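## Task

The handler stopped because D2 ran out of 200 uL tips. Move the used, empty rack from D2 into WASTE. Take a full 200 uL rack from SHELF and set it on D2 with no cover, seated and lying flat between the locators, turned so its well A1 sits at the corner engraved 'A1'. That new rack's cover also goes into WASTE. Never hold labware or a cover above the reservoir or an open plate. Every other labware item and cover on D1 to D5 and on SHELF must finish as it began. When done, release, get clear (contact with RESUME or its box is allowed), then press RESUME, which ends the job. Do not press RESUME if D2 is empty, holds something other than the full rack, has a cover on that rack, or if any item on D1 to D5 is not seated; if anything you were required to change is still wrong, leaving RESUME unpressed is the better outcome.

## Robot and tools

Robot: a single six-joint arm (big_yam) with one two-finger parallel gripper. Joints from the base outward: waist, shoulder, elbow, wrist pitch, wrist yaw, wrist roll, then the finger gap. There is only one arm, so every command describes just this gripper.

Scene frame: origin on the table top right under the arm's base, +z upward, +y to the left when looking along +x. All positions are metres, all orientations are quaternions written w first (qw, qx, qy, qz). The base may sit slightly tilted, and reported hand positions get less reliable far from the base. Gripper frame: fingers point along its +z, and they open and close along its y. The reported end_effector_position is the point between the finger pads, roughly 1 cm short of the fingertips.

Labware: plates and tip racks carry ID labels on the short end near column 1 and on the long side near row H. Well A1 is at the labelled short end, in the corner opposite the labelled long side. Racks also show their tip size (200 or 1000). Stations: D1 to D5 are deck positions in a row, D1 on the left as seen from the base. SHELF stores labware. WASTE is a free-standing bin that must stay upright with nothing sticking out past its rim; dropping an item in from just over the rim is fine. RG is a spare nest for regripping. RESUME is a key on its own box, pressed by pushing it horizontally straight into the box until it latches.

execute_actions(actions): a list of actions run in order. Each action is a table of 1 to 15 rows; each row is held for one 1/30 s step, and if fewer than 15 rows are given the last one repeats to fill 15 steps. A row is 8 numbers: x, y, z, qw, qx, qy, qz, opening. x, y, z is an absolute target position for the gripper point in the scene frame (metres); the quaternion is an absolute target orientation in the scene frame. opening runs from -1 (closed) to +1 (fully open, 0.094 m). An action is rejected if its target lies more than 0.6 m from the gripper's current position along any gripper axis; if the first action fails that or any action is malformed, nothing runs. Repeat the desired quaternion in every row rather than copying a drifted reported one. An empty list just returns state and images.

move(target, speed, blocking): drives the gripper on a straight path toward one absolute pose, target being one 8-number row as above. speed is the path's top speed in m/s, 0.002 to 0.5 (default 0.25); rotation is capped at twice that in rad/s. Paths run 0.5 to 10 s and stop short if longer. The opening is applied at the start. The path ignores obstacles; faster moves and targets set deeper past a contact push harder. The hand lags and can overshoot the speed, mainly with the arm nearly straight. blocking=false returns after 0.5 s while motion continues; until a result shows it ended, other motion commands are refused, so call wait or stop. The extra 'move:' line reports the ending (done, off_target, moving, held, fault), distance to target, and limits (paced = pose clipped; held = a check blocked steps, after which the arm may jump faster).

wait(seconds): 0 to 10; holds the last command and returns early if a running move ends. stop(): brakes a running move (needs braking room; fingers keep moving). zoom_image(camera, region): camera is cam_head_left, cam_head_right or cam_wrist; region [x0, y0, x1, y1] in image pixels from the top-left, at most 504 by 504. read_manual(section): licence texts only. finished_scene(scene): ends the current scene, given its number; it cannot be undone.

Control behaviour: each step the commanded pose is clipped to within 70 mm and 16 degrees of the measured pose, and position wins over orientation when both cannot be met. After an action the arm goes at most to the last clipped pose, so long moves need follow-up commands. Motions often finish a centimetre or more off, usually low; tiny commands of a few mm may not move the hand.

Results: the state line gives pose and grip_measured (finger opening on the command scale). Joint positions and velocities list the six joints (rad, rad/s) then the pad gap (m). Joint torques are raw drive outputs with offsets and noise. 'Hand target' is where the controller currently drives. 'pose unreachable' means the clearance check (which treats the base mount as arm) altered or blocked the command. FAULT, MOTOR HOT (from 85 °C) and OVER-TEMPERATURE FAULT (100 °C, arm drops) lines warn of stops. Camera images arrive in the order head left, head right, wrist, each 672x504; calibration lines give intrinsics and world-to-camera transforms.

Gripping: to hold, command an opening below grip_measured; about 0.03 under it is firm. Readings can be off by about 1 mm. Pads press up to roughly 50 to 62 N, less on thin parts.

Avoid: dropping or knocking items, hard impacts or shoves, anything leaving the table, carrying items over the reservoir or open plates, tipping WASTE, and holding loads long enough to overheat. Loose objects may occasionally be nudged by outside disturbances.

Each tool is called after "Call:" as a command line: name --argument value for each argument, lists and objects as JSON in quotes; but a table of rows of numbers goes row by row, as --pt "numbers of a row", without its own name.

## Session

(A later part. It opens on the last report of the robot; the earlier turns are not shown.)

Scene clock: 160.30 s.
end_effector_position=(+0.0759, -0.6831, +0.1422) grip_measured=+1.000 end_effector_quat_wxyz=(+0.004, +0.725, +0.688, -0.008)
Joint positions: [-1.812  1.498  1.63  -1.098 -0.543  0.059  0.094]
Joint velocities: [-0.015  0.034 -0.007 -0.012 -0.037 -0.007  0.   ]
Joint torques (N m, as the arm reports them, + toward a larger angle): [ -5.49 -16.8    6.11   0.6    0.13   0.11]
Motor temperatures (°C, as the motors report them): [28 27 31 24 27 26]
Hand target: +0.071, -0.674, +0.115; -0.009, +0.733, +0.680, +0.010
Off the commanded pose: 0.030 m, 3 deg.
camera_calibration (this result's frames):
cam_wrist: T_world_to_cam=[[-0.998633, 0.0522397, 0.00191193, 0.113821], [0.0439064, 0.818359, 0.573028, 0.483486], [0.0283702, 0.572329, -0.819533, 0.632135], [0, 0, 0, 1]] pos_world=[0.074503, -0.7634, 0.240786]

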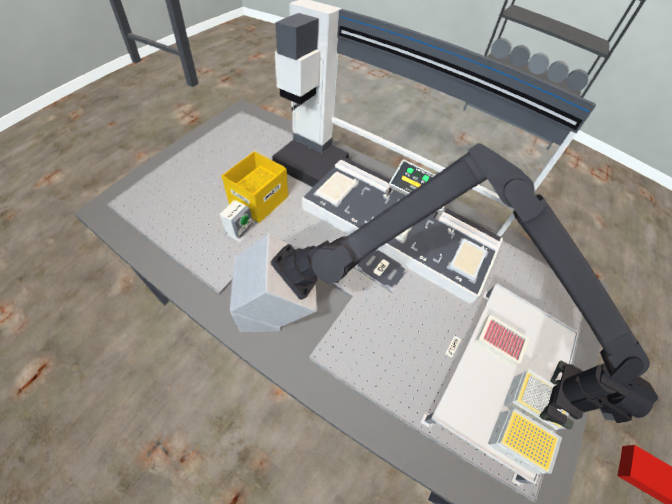

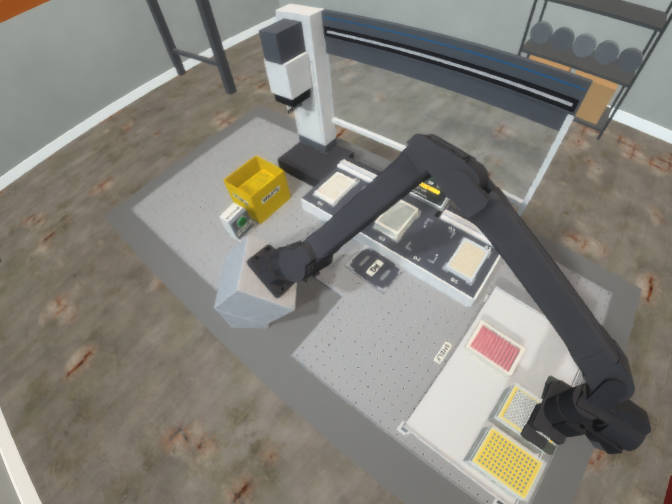

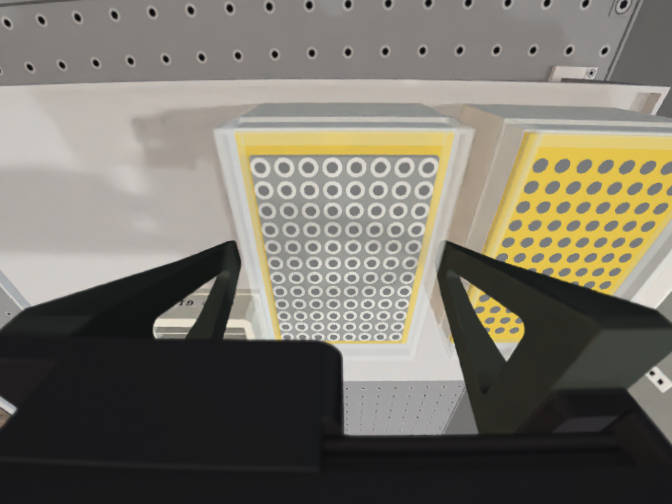

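Call:
execute_actions --actions '[[[0.070,-0.675,0.111,-0.008,0.733,0.68,0.01,1],[0.070,-0.675,0.108,-0.008,0.733,0.68,0.01,1],[0.070,-0.675,0.105,-0.008,0.733,0.68,0.01,1],[0.070,-0.675,0.102,-0.008,0.733,0.68,0.01,1],[0.070,-0.675,0.099,-0.008,0.733,0.68,0.01,1],[0.070,-0.675,0.096,-0.008,0.733,0.68,0.01,1],[0.070,-0.675,0.093,-0.008,0.733,0.68,0.01,1],[0.070,-0.675,0.090,-0.008,0.733,0.68,0.01,1],[0.070,-0.675,0.087,-0.008,0.733,0.68,0.01,1],[0.070,-0.675,0.084,-0.008,0.733,0.68,0.01,1]],[[0.070,-0.675,0.084,-0.008,0.733,0.68,0.01,1]]]'

Scene clock: 167.83 s.
end_effector_position=(+0.0735, -0.6827, +0.1077) grip_measured=+1.000 end_effector_quat_wxyz=(+0.002, +0.727, +0.687, -0.005)
Joint positions: [-1.781  1.538  1.608 -1.03  -0.529  0.088  0.094]
Joint velocities: [-0.015  0.005  0.027  0.002 -0.037 -0.007  0.   ]
Joint torques (N m, as the arm reports them, + toward a larger angle): [ -6.32 -17.83   6.22   0.5    0.16   0.11]
Motor temperatures (°C, as the motors report them): [28 27 30 24 26 26]
Hand target: +0.070, -0.674, +0.085; -0.009, +0.733, +0.680, +0.010
Off the commanded pose: 0.025 m, 2 deg.
camera_calibration (this result's frames):
cam_wrist: T_world_to_cam=[[-0.998403, 0.0564803, -0.000687255, 0.114575], [0.0456219, 0.813514, 0.579753, 0.498794], [0.0333037, 0.578796, -0.814792, 0.607207], [0, 0, 0, 1]] pos_world=[0.0714135, -0.763697, 0.205649]

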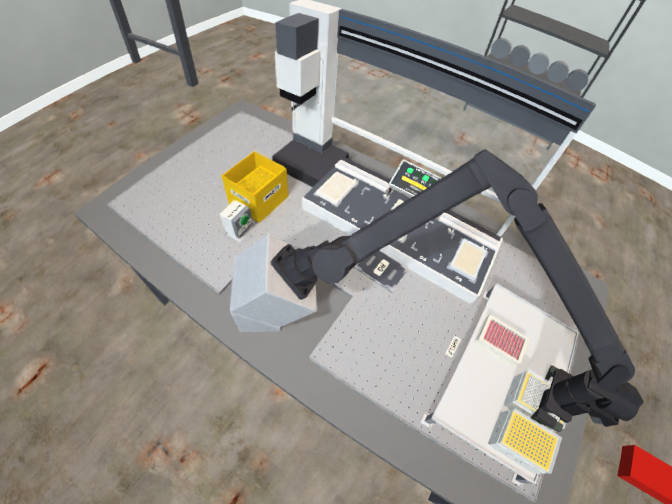

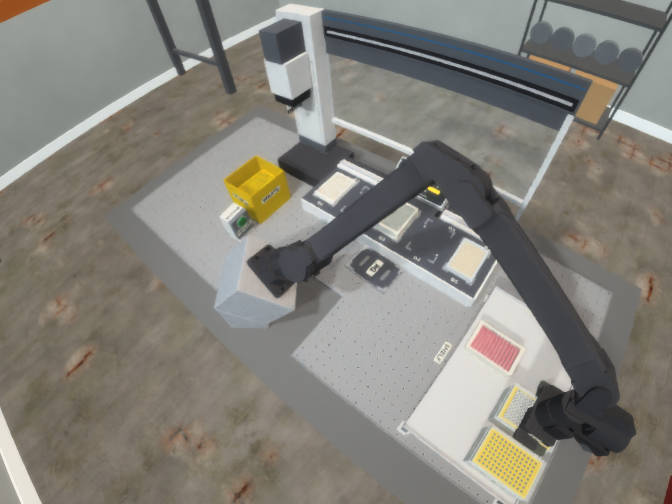

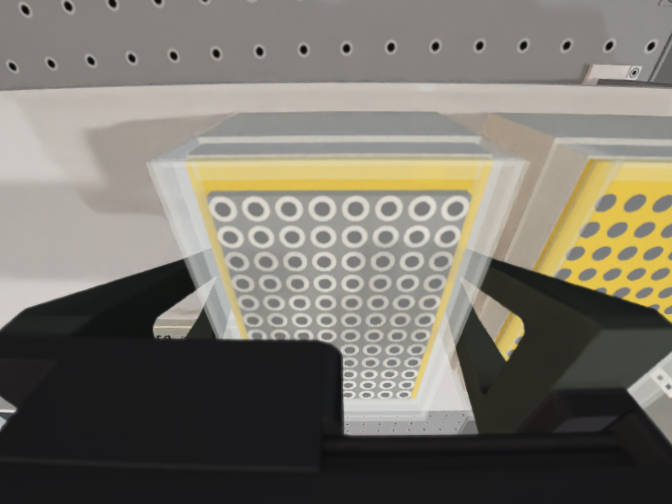

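Call:
execute_actions --actions '[[[0.070,-0.675,0.086,-0.008,0.733,0.68,0.01,0.74]]]'

Call:
move --target '[0.078,-0.68,0.135,0,0.725,0.689,0,0.74]' --speed 0.05

Scene clock: 174.73 s.
end_effector_position=(+0.0734, -0.6827, +0.1077) grip_measured=+0.815 end_effector_quat_wxyz=(+0.002, +0.727, +0.687, -0.005)
Joint positions: [-1.781  1.538  1.608 -1.03  -0.528  0.089  0.085]
Joint velocities: [-0.005 -0.015 -0.002  0.007  0.007 -0.007  0.002]
Joint torques (N m, as the arm reports them, + toward a larger angle): [ -6.24 -17.58   6.29   0.36   0.1    0.1 ]
Motor temperatures (°C, as the motors report them): [28 27 30 24 26 26]
Hand target: +0.070, -0.674, +0.087; -0.009, +0.733, +0.680, +0.010
Off the commanded pose: 0.023 m, 2 deg.
camera_calibration (this result's frames):
cam_wrist: T_world_to_cam=[[-0.998382, 0.0568649, -0.000311127, 0.11473], [0.0461541, 0.813504, 0.579725, 0.498756], [0.0332191, 0.578772, -0.814812, 0.607203], [0, 0, 0, 1]] pos_world=[0.0713537, -0.763696, 0.205651]

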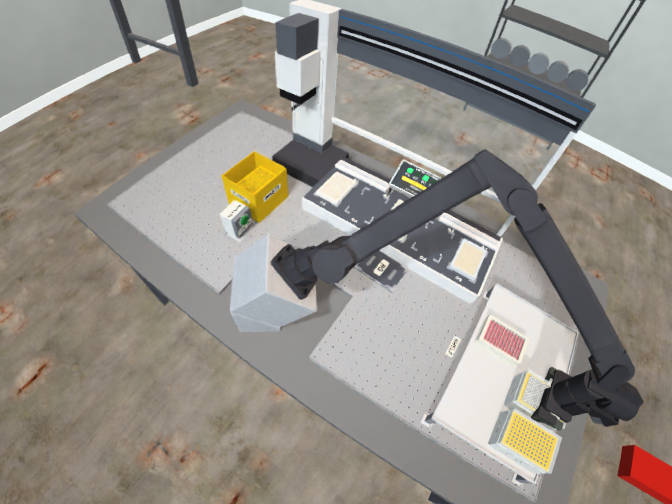

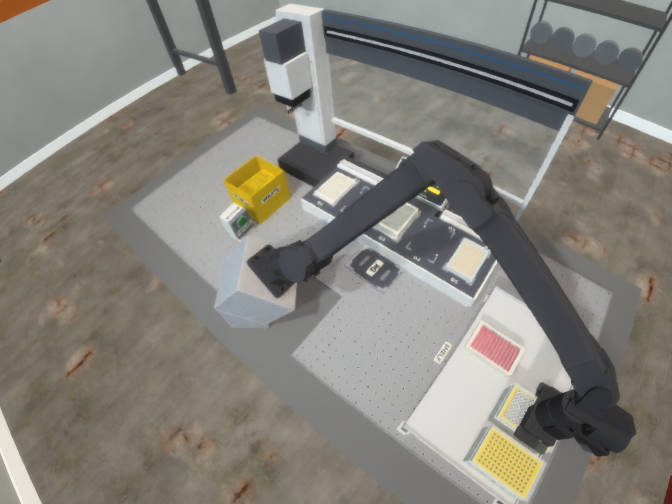

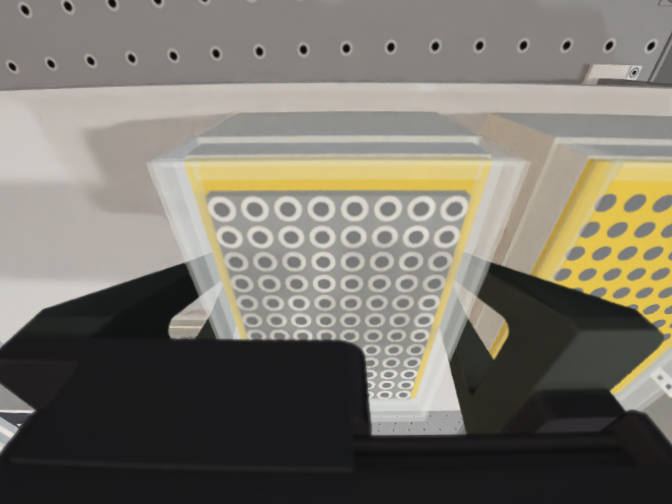

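Scene clock: 175.70 s.
end_effector_position=(+0.0748, -0.6704, +0.1156) grip_measured=+0.815 end_effector_quat_wxyz=(-0.010, +0.732, +0.681, +0.012)
Joint positions: [-1.789  1.527  1.608 -1.094 -0.541  0.071  0.085]
Joint velocities: [-0.015 -0.015 -0.007 -0.002 -0.037 -0.037 -0.   ]
Joint torques (N m, as the arm reports them, + toward a larger angle): [ -8.34 -21.82   8.45  -0.37  -0.06  -0.13]
Motor temperatures (°C, as the motors report them): [28 27 30 24 26 26]
Hand target: +0.078, -0.680, +0.135; +0.000, +0.725, +0.689, -0.000
Off the commanded pose: 0.022 m, 2 deg.
move: off_target
camera_calibration (this result's frames):
cam_wrist: T_world_to_cam=[[-0.997407, 0.0717857, -0.00513817, 0.125945], [0.053522, 0.787586, 0.613876, 0.462297], [0.0481142, 0.612009, -0.789386, 0.624719], [0, 0, 0, 1]] pos_world=[0.0708174, -0.755473, 0.209999]

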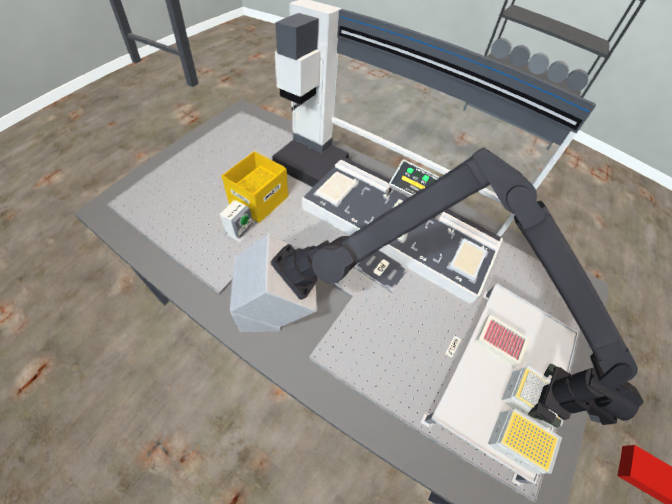

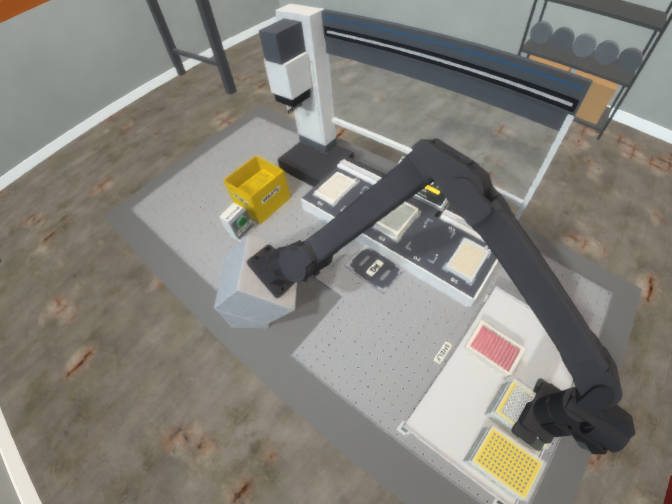

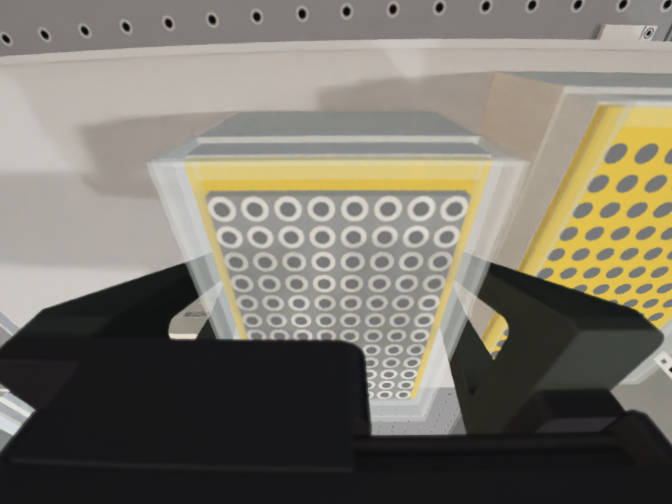

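Call:
move --target '[0.076,-0.65,0.15,0,0.72,0.694,0,0.74]' --speed 0.05

Scene clock: 179.60 s.
end_effector_position=(+0.0807, -0.6540, +0.1450) grip_measured=+0.815 end_effector_quat_wxyz=(-0.000, +0.722, +0.692, +0.004)
Joint positions: [-1.81   1.439  1.541 -1.095 -0.553  0.037  0.085]
Joint velocities: [-0.015  0.005 -0.012 -0.012 -0.022 -0.007  0.   ]
Joint torques (N m, as the arm reports them, + toward a larger angle): [ -7.62 -19.77   6.08   0.1   -0.08  -0.17]
Motor temperatures (°C, as the motors report them): [28 27 31 24 26 26]
Hand target: +0.077, -0.650, +0.150; +0.000, +0.720, +0.694, +0.000
Off the commanded pose: 0.008 m, 1 deg.
move: done
camera_calibration (this result's frames):
cam_wrist: T_world_to_cam=[[-0.999065, 0.0425086, -0.00787095, 0.112117], [0.0295905, 0.805137, 0.592351, 0.447519], [0.0315172, 0.591564, -0.805642, 0.627922], [0, 0, 0, 1]] pos_world=[0.0789799, -0.736536, 0.241674]

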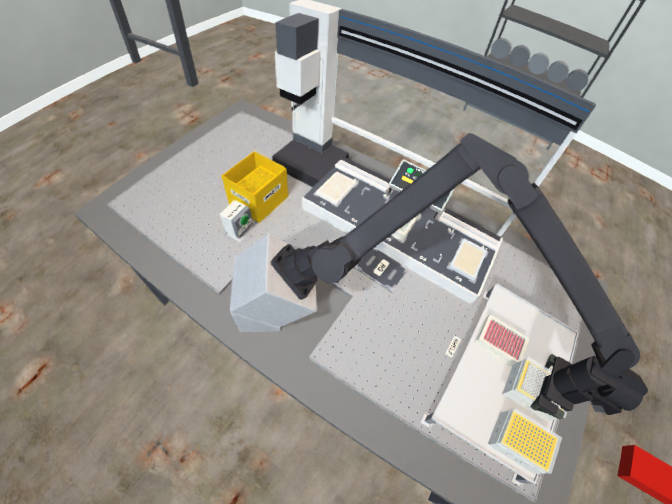

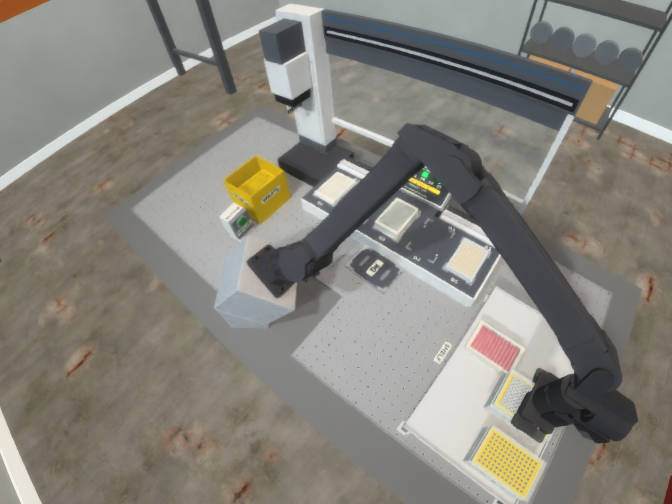

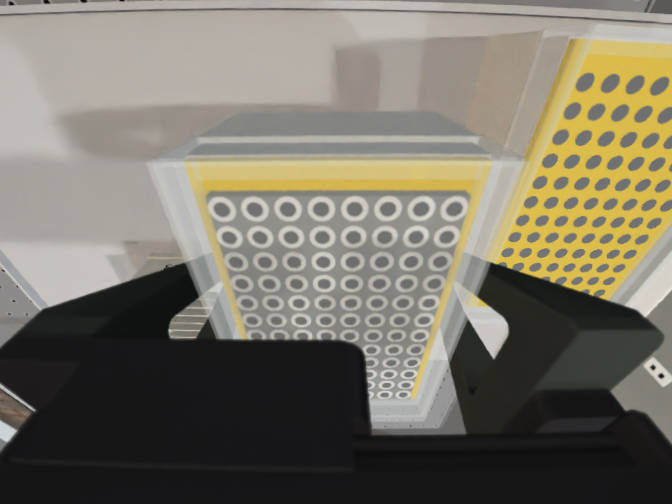

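Call:
move --target '[0.055,-0.37,0.14,0,0.72,0.694,0,0.74]' --speed 0.15

Call:
move --target '[0.11,-0.34,0.075,0,1,0,0,0.74]' --speed 0.4

Scene clock: 187.83 s.
end_effector_position=(+0.0631, -0.3691, +0.1398) grip_measured=+0.815 end_effector_quat_wxyz=(-0.003, +0.724, +0.690, +0.006)
Joint positions: [-1.866  0.833  0.651 -0.848 -0.582 -0.016  0.085]
Joint velocities: [-0.005 -0.005 -0.022  0.007  0.066  0.022  0.   ]
Joint torques (N m, as the arm reports them, + toward a larger angle): [-2.8  -7.41  5.45  0.3  -0.09 -0.15]
Motor temperatures (°C, as the motors report them): [28 27 30 24 26 26]
Hand target: +0.061, -0.369, +0.142; +0.001, +0.720, +0.694, -0.000
Off the commanded pose: 0.008 m, 1 deg.
move: done
camera_calibration (this result's frames):
cam_wrist: T_world_to_cam=[[-0.998771, 0.0489498, -0.00775692, 0.0847648], [0.0346139, 0.800977, 0.597693, 0.219117], [0.0354701, 0.59669, -0.801687, 0.456791], [0, 0, 0, 1]] pos_world=[0.0608737, -0.45222, 0.235897]

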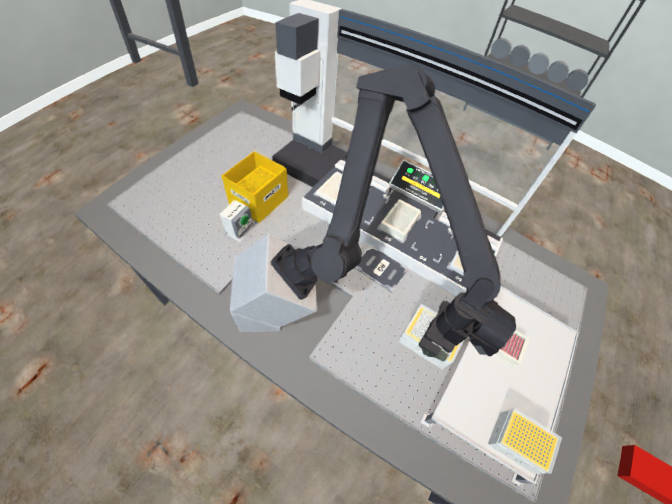

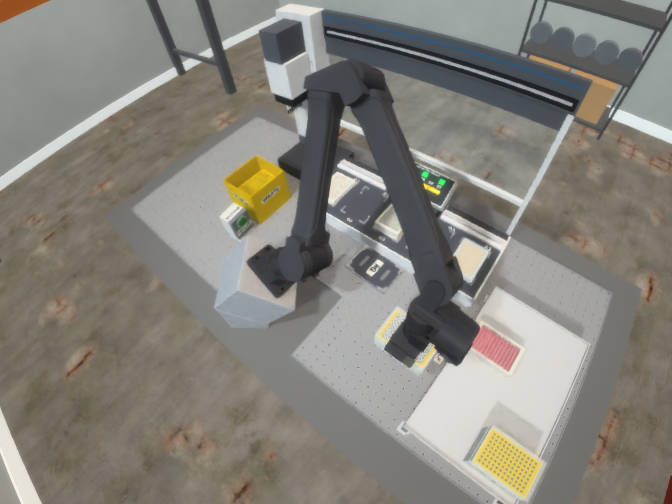

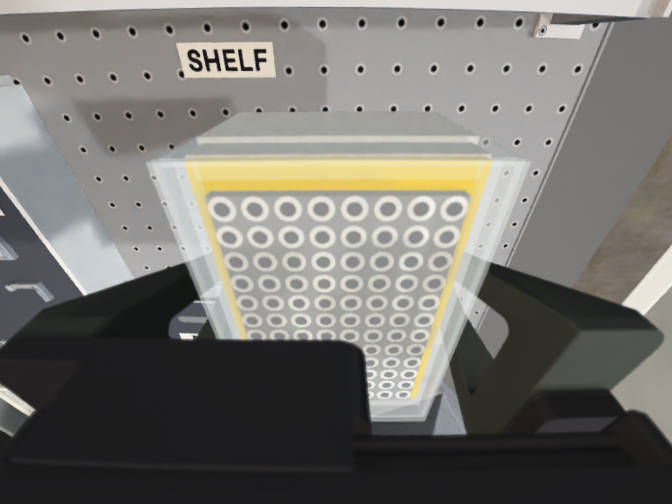

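Scene clock: 190.43 s.
end_effector_position=(+0.1097, -0.3462, +0.0804) grip_measured=+0.815 end_effector_quat_wxyz=(+0.005, +1.000, +0.008, -0.003)
Joint positions: [-1.549  0.833  0.535 -0.572 -0.384  1.792  0.085]
Joint velocities: [-0.005 -0.015 -0.012  0.002 -0.066  0.066 -0.001]
Joint torques (N m, as the arm reports them, + toward a larger angle): [-0.38 -6.74  4.06  0.46  0.3   0.1 ]
Motor temperatures (°C, as the motors report them): [28 27 30 24 27 26]
Hand target: +0.109, -0.339, +0.075; -0.002, +1.000, +0.002, -0.002
Off the commanded pose: 0.008 m, 1 deg.
move: done
camera_calibration (this result's frames):
cam_wrist: T_world_to_cam=[[-0.0156148, 0.999791, -0.0132233, 0.351507], [0.812084, 0.0203965, 0.583183, -0.11962], [0.583331, -0.00163215, -0.812233, 0.127496], [0, 0, 0, 1]] pos_world=[0.0282573, -0.348786, 0.177965]

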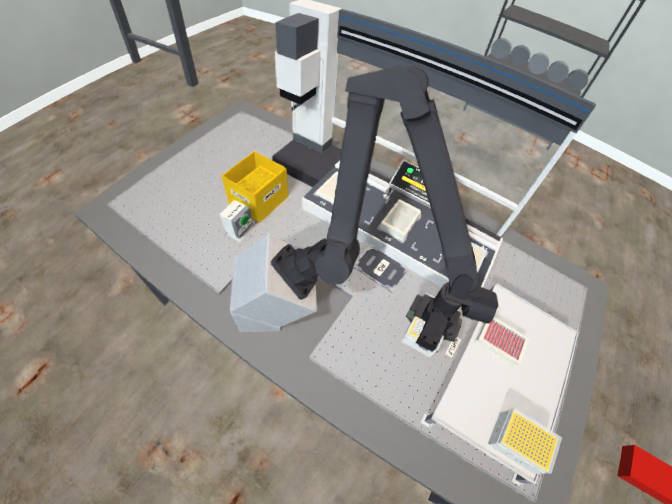

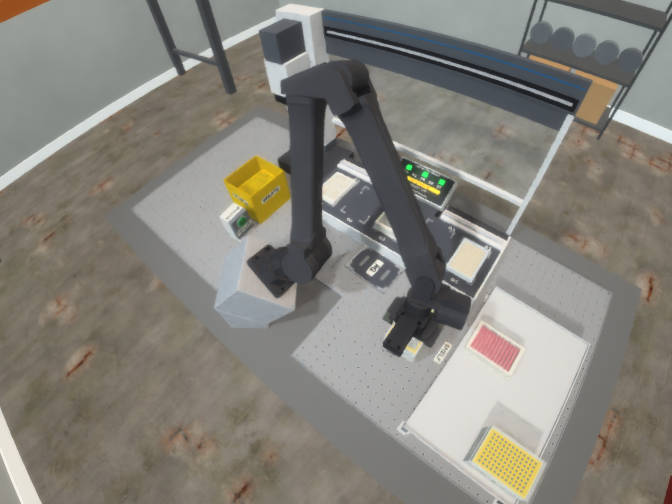

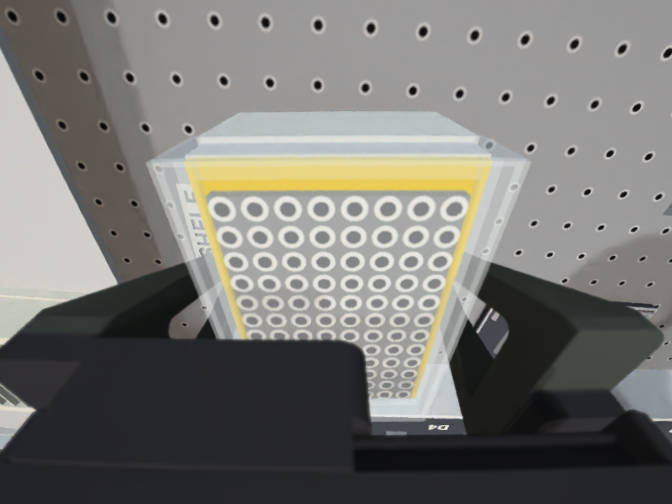

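Call:
move --target '[0.11,-0.338,0.032,-0.005,1,0,0,0.74]' --speed 0.04

Scene clock: 195.97 s.
end_effector_position=(+0.1108, -0.3469, +0.0453) grip_measured=+0.815 end_effector_quat_wxyz=(+0.007, +1.000, +0.009, -0.001)
Joint positions: [-1.494  0.945  0.516 -0.421 -0.351  1.837  0.085]
Joint velocities: [-0.005  0.024 -0.022  0.002  0.007 -0.022  0.001]
Joint torques (N m, as the arm reports them, + toward a larger angle): [-0.05 -5.52  3.06  1.1   0.36  0.21]
Motor temperatures (°C, as the motors report them): [28 27 30 24 27 26]
Hand target: +0.109, -0.337, +0.034; -0.006, +1.000, +0.000, -0.001
Off the commanded pose: 0.016 m, 2 deg.
move: off_target
camera_calibration (this result's frames):
cam_wrist: T_world_to_cam=[[-0.0172458, 0.999707, -0.0169821, 0.352059], [0.809946, 0.0239269, 0.586016, -0.0987647], [0.586251, -0.00364825, -0.810121, 0.0972034], [0, 0, 0, 1]] pos_world=[0.02908, -0.349238, 0.142603]

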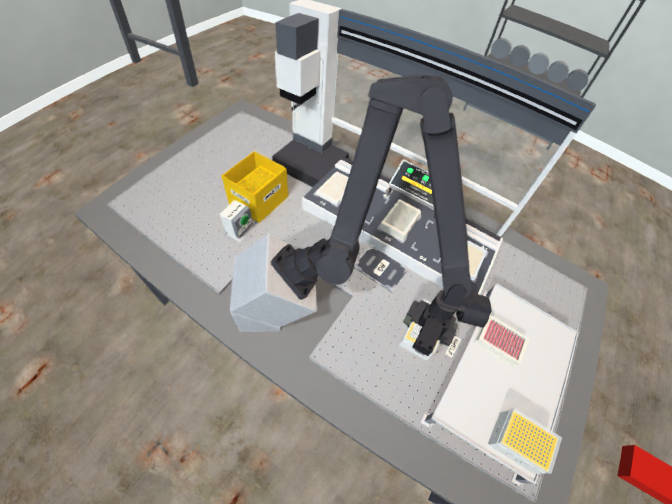

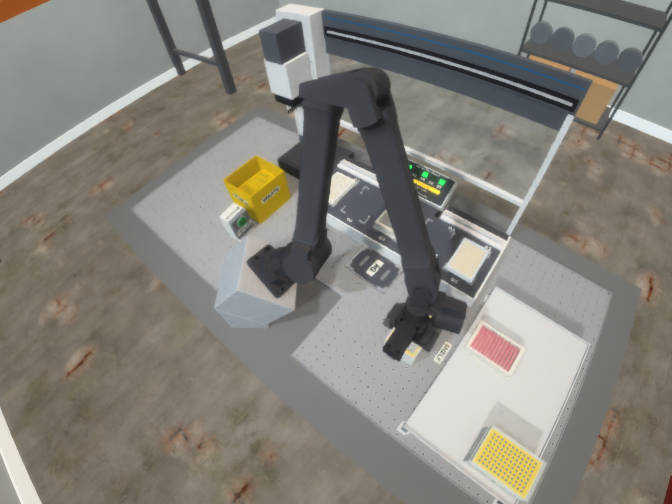

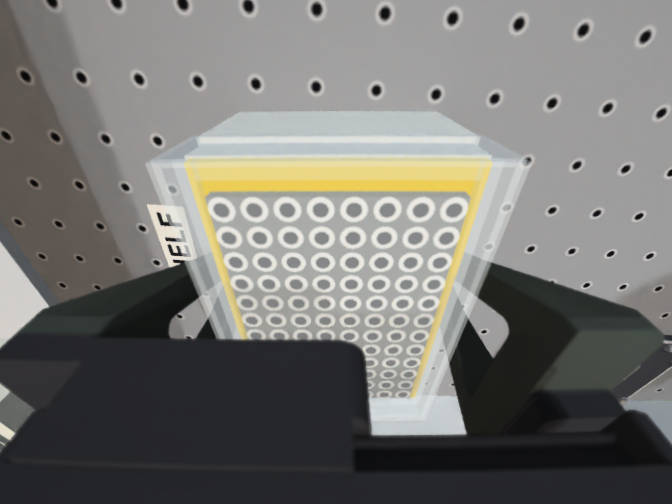

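Call:
execute_actions --actions '[[[0.111,-0.347,0.045,0,1,0,0,1]],[[0.112,-0.349,0.049,0,1,0,0,1],[0.112,-0.351,0.052,0,1,0,0,1],[0.113,-0.353,0.055,0,1,0,0,1],[0.113,-0.355,0.058,0,1,0,0,1],[0.113,-0.357,0.061,0,1,0,0,1],[0.113,-0.358,0.064,0,1,0,0,1],[0.113,-0.359,0.067,0,1,0,0,1],[0.113,-0.359,0.070,0,1,0,0,1],[0.113,-0.359,0.073,0,1,0,0,1],[0.113,-0.359,0.076,0,1,0,0,1],[0.113,-0.359,0.079,0,1,0,0,1],[0.113,-0.359,0.082,0,1,0,0,1],[0.113,-0.359,0.085,0,1,0,0,1],[0.113,-0.359,0.088,0,1,0,0,1],[0.113,-0.359,0.091,0,1,0,0,1]],[[0.113,-0.359,0.095,0,1,0,0,1],[0.113,-0.359,0.099,0,1,0,0,1],[0.113,-0.359,0.103,0,1,0,0,1],[0.113,-0.359,0.107,0,1,0,0,1],[0.113,-0.359,0.111,0,1,0,0,1],[0.113,-0.359,0.115,0,1,0,0,1],[0.113,-0.359,0.119,0,1,0,0,1],[0.113,-0.359,0.123,0,1,0,0,1],[0.113,-0.359,0.127,0,1,0,0,1],[0.113,-0.359,0.131,0,1,0,0,1],[0.113,-0.359,0.135,0,1,0,0,1]]]'

Call:
move --target '[0.113,-0.355,0.135,0,0.05,1,0,1]' --speed 0.5

Call:
move --target '[0.113,-0.339,0.10,0,-0.01,1,0,1]' --speed 0.08

Scene clock: 205.50 s.
end_effector_position=(+0.1078, -0.3430, +0.1230) grip_measured=+1.000 end_effector_quat_wxyz=(-0.013, +1.000, -0.017, -0.001)
Joint positions: [-1.641  0.738  0.588 -0.79  -0.452  1.746  0.094]
Joint velocities: [-0.044 -0.063  0.046 -0.1   -0.066 -0.037  0.   ]
Joint torques (N m, as the arm reports them, + toward a larger angle): [-1.7  -6.24  8.43 -0.32  0.03 -0.16]
Motor temperatures (°C, as the motors report them): [28 27 30 24 27 26]
Hand target: +0.113, -0.360, +0.134; +0.001, +1.000, -0.000, +0.000
Off the commanded pose: 0.021 m, 2 deg.
camera_calibration (this result's frames):
cam_wrist: T_world_to_cam=[[0.0334912, 0.999173, 0.023048, 0.338835], [0.809537, -0.0406443, 0.585661, -0.16401], [0.586113, -0.000956309, -0.810228, 0.162852], [0, 0, 0, 1]] pos_world=[0.0259739, -0.345065, 0.220192]

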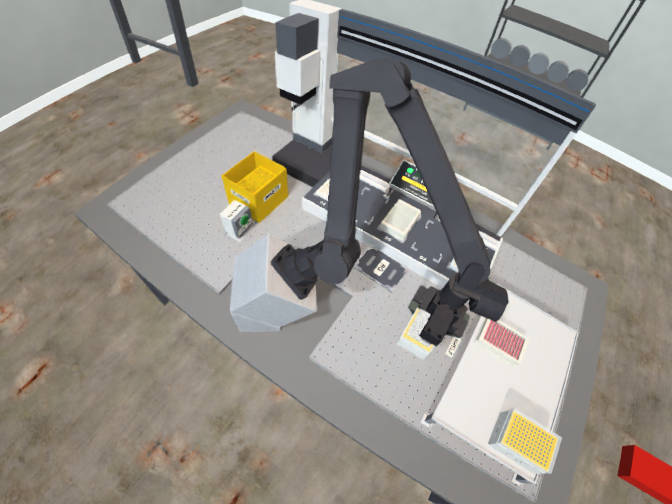

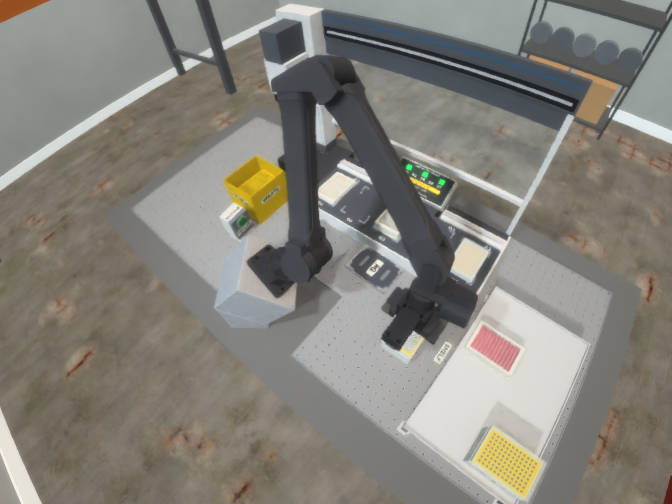

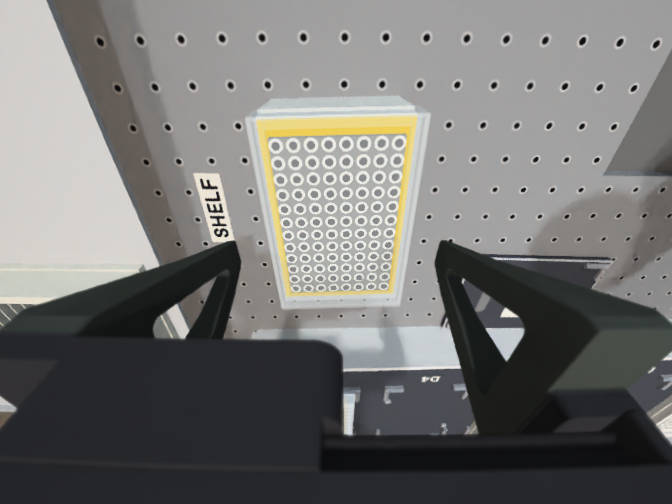

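Scene clock: 209.33 s.
end_effector_position=(+0.1092, -0.3421, +0.1260) grip_measured=+1.000 end_effector_quat_wxyz=(-0.001, +0.060, +0.998, +0.012)
Joint positions: [-1.642  0.726  0.588 -0.8   -0.453 -1.309  0.094]
Joint velocities: [-0.015 -0.005  0.002  0.002  0.022  0.037  0.   ]
Joint torques (N m, as the arm reports them, + toward a larger angle): [-1.75 -6.85  8.04 -0.36 -0.2  -0.17]
Motor temperatures (°C, as the motors report them): [27 26 30 24 27 26]
Hand target: +0.113, -0.355, +0.135; -0.000, +0.050, +0.999, -0.000
Off the commanded pose: 0.016 m, 2 deg.
move: off_target
camera_calibration (this result's frames):
cam_wrist: T_world_to_cam=[[-0.119611, -0.992436, -0.0276256, -0.320394], [-0.802869, 0.08032, 0.59072, 0.0499639], [-0.584034, 0.0928361, -0.806403, 0.323877], [0, 0, 0, 1]] pos_world=[0.190947, -0.352052, 0.22281]

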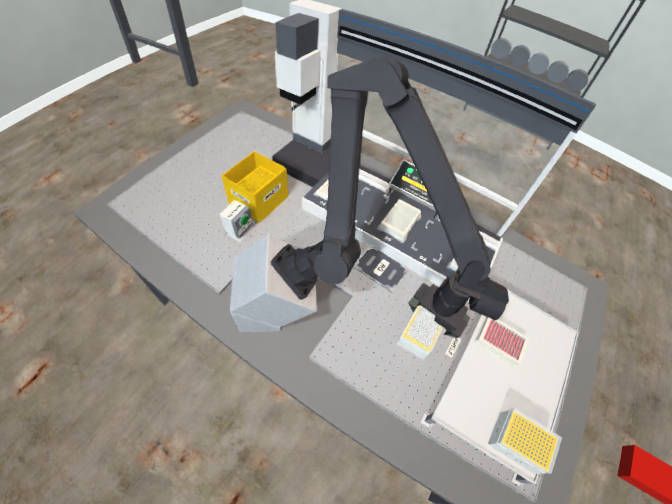

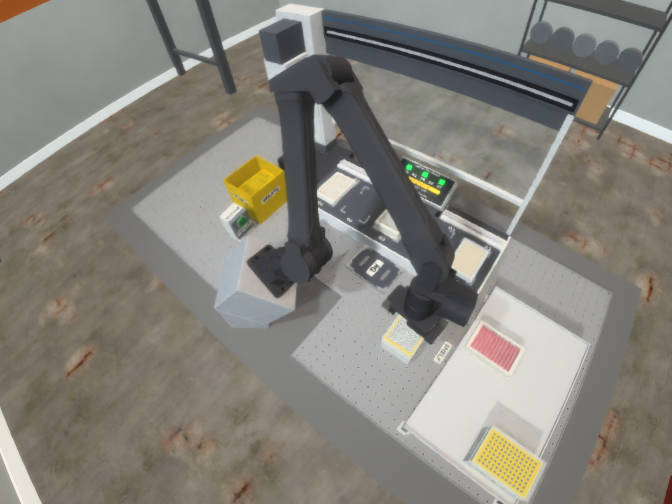

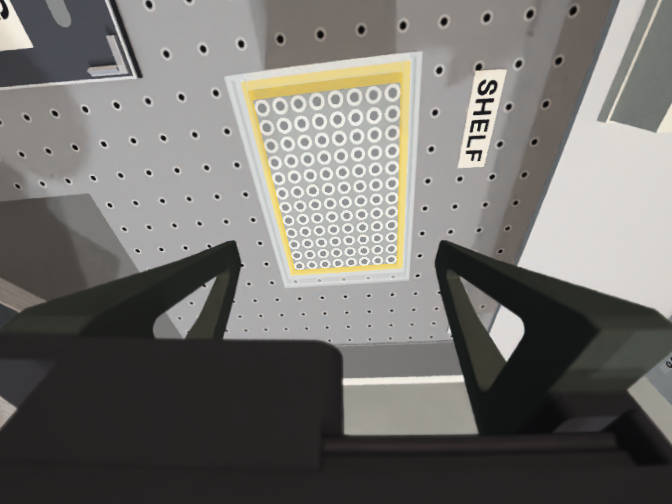

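Scene clock: 210.53 s.
end_effector_position=(+0.1155, -0.3472, +0.1100) grip_measured=+1.000 end_effector_quat_wxyz=(+0.001, -0.005, +1.000, -0.013)
Joint positions: [-1.581  0.738  0.554 -0.677 -0.408 -1.362  0.094]
Joint velocities: [-0.015 -0.005  0.007  0.022  0.007 -0.007  0.   ]
Joint torques (N m, as the arm reports them, + toward a larger angle): [ 0.01 -4.8   4.73  0.5   0.09 -0.15]
Motor temperatures (°C, as the motors report them): [27 26 30 24 27 26]
Hand target: +0.113, -0.338, +0.101; -0.000, -0.010, +1.000, +0.001
Off the commanded pose: 0.013 m, 2 deg.
move: off_target
camera_calibration (this result's frames):
cam_wrist: T_world_to_cam=[[0.00895869, -0.9997, 0.0227761, -0.348045], [-0.809771, 0.00611045, 0.586715, 0.0403715], [-0.586678, -0.0236996, -0.809473, 0.275305], [0, 0, 0, 1]] pos_world=[0.197325, -0.341663, 0.207093]

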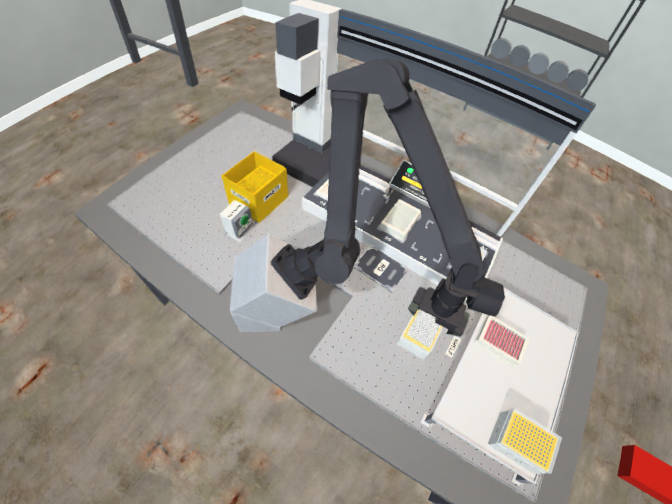

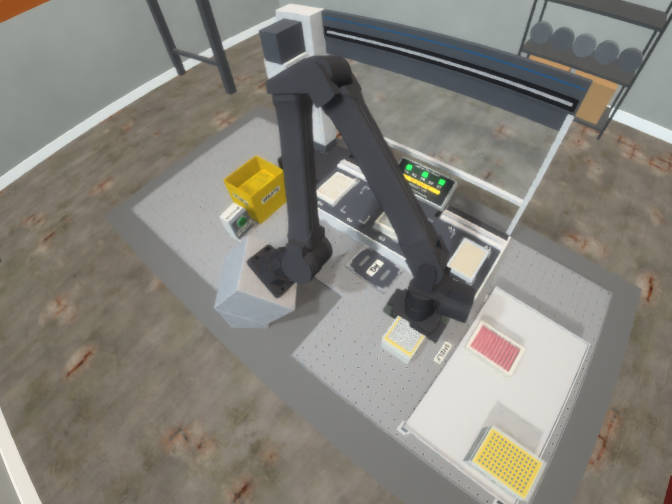

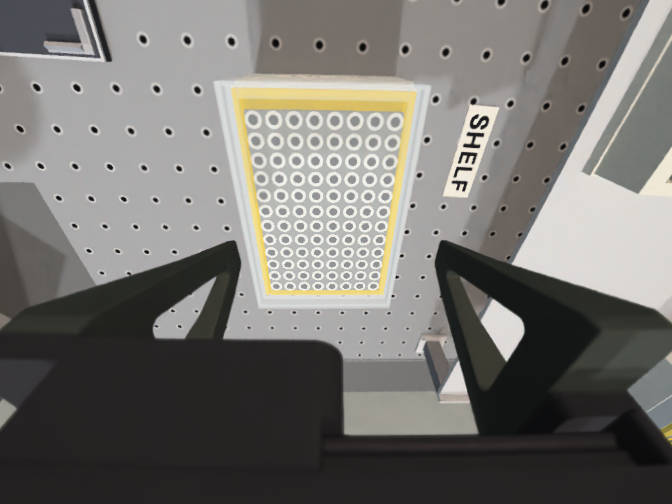

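Call:
execute_actions --actions '[[[0.116,-0.336,0.099,0,0.006,1,0.008,1],[0.119,-0.334,0.098,0,0.006,1,0.008,1],[0.122,-0.332,0.097,0,0.006,1,0.008,1],[0.124,-0.331,0.095,0,0.006,1,0.008,1],[0.124,-0.331,0.093,0,0.006,1,0.008,1]]]'

Scene clock: 215.07 s.
end_effector_position=(+0.1281, -0.3390, +0.1023) grip_measured=+1.000 end_effector_quat_wxyz=(+0.002, -0.005, +1.000, -0.004)
Joint positions: [-1.511  0.738  0.546 -0.665 -0.368 -1.312  0.094]
Joint velocities: [-0.015 -0.005 -0.022  0.007 -0.066  0.022  0.   ]
Joint torques (N m, as the arm reports them, + toward a larger angle): [-0.43 -5.25  4.65  0.4   0.09  0.1 ]
Motor temperatures (°C, as the motors report them): [27 26 30 24 27 26]
Hand target: +0.124, -0.331, +0.094; -0.001, +0.006, +1.000, +0.008
Off the commanded pose: 0.013 m, 2 deg.
camera_calibration (this result's frames):
cam_wrist: T_world_to_cam=[[0.00997631, -0.999936, 0.00530427, -0.338271], [-0.811015, -0.00498822, 0.585005, 0.0515565], [-0.584941, -0.010138, -0.811013, 0.281218], [0, 0, 0, 1]] pos_world=[0.209684, -0.335141, 0.199705]

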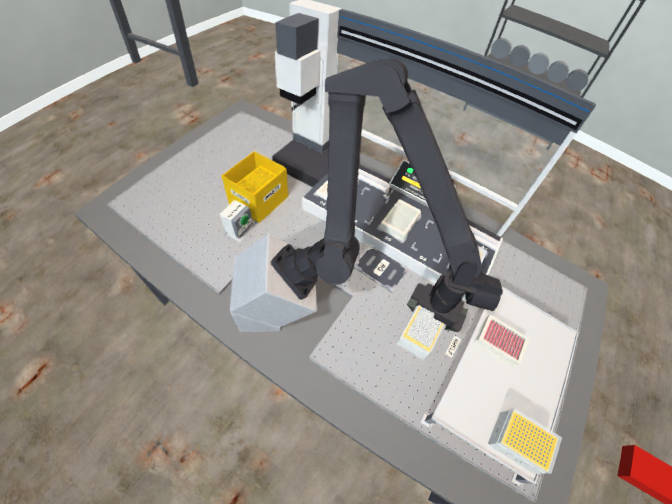

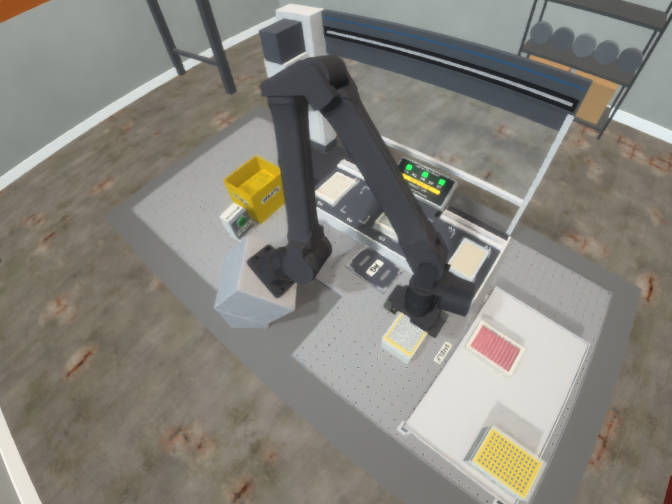

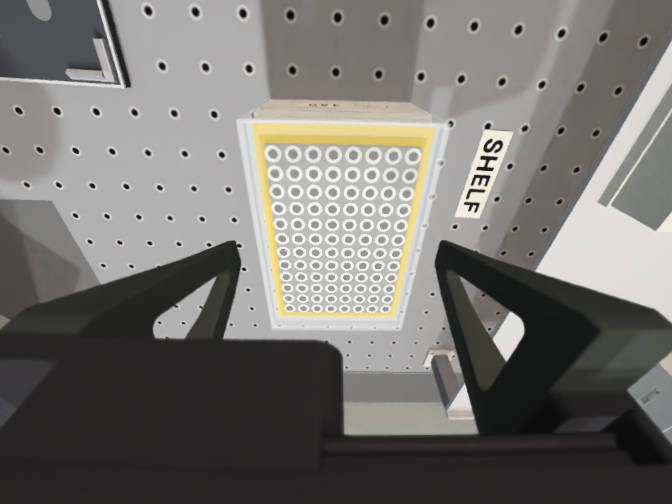

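Call:
execute_actions --actions '[[[0.123,-0.332,0.089,0,0.016,1,0.008,1],[0.123,-0.332,0.085,0,0.016,1,0.008,1],[0.123,-0.332,0.081,0,0.016,1,0.008,1],[0.123,-0.332,0.077,0,0.016,1,0.008,1],[0.123,-0.332,0.073,0,0.016,1,0.008,1],[0.123,-0.332,0.069,0,0.016,1,0.008,1],[0.123,-0.332,0.065,0,0.016,1,0.008,1],[0.123,-0.332,0.061,0,0.016,1,0.008,1],[0.123,-0.332,0.057,0,0.016,1,0.008,1],[0.123,-0.332,0.053,0,0.016,1,0.008,1],[0.123,-0.332,0.049,0,0.016,1,0.008,1],[0.123,-0.332,0.045,0,0.016,1,0.008,1],[0.123,-0.332,0.041,0,0.016,1,0.008,1],[0.123,-0.332,0.037,0,0.016,1,0.008,1],[0.123,-0.332,0.034,0,0.016,1,0.008,1]],[[0.123,-0.332,0.034,0,0.016,1,0.008,1]]]'

Scene clock: 221.67 s.
end_effector_position=(+0.1236, -0.3391, +0.0404) grip_measured=+1.000 end_effector_quat_wxyz=(+0.000, +0.011, +1.000, -0.000)
Joint positions: [-1.437  0.942  0.511 -0.415 -0.32  -1.226  0.094]
Joint velocities: [ 0.005 -0.005  0.012  0.007 -0.007  0.007  0.   ]
Joint torques (N m, as the arm reports them, + toward a larger angle): [-0.53 -7.38  3.18  0.52  0.08  0.13]
Motor temperatures (°C, as the motors report them): [27 26 30 24 27 26]
Hand target: +0.123, -0.332, +0.035; -0.001, +0.016, +1.000, +0.008
Off the commanded pose: 0.010 m, 1 deg.
camera_calibration (this result's frames):
cam_wrist: T_world_to_cam=[[-0.021129, -0.999773, -0.00273925, -0.333732], [-0.809152, 0.0154911, 0.587395, 0.0907587], [-0.587219, 0.0146275, -0.809296, 0.236968], [0, 0, 0, 1]] pos_world=[0.205538, -0.338528, 0.137552]

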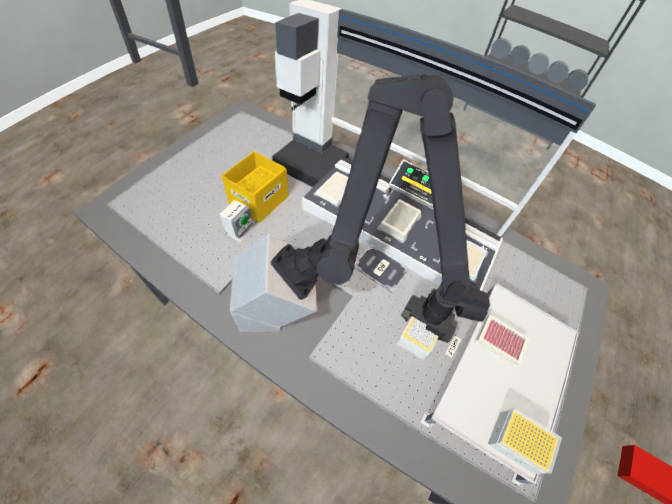

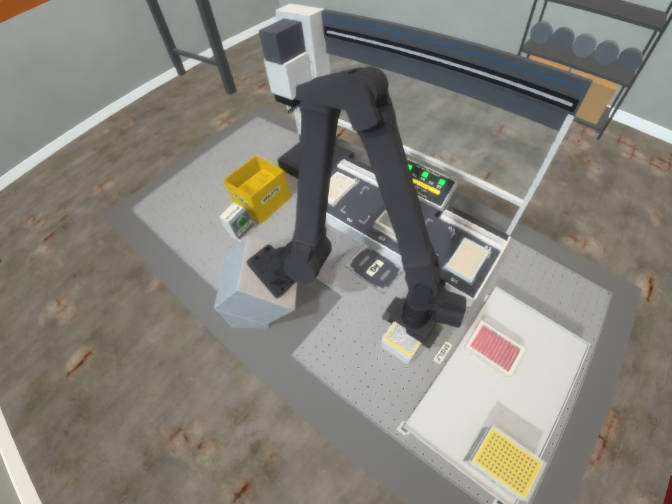

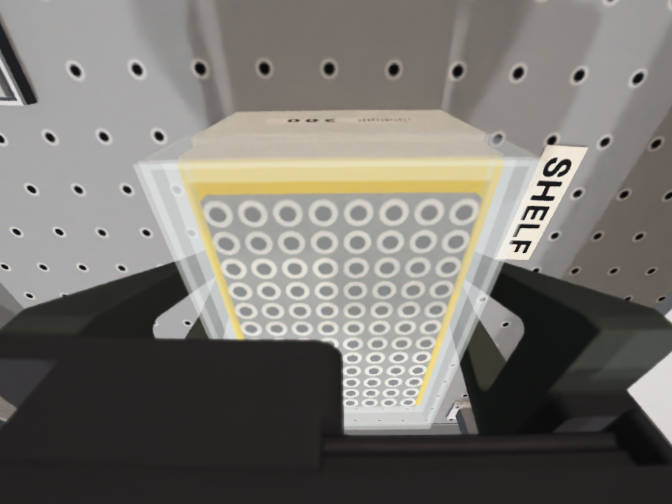

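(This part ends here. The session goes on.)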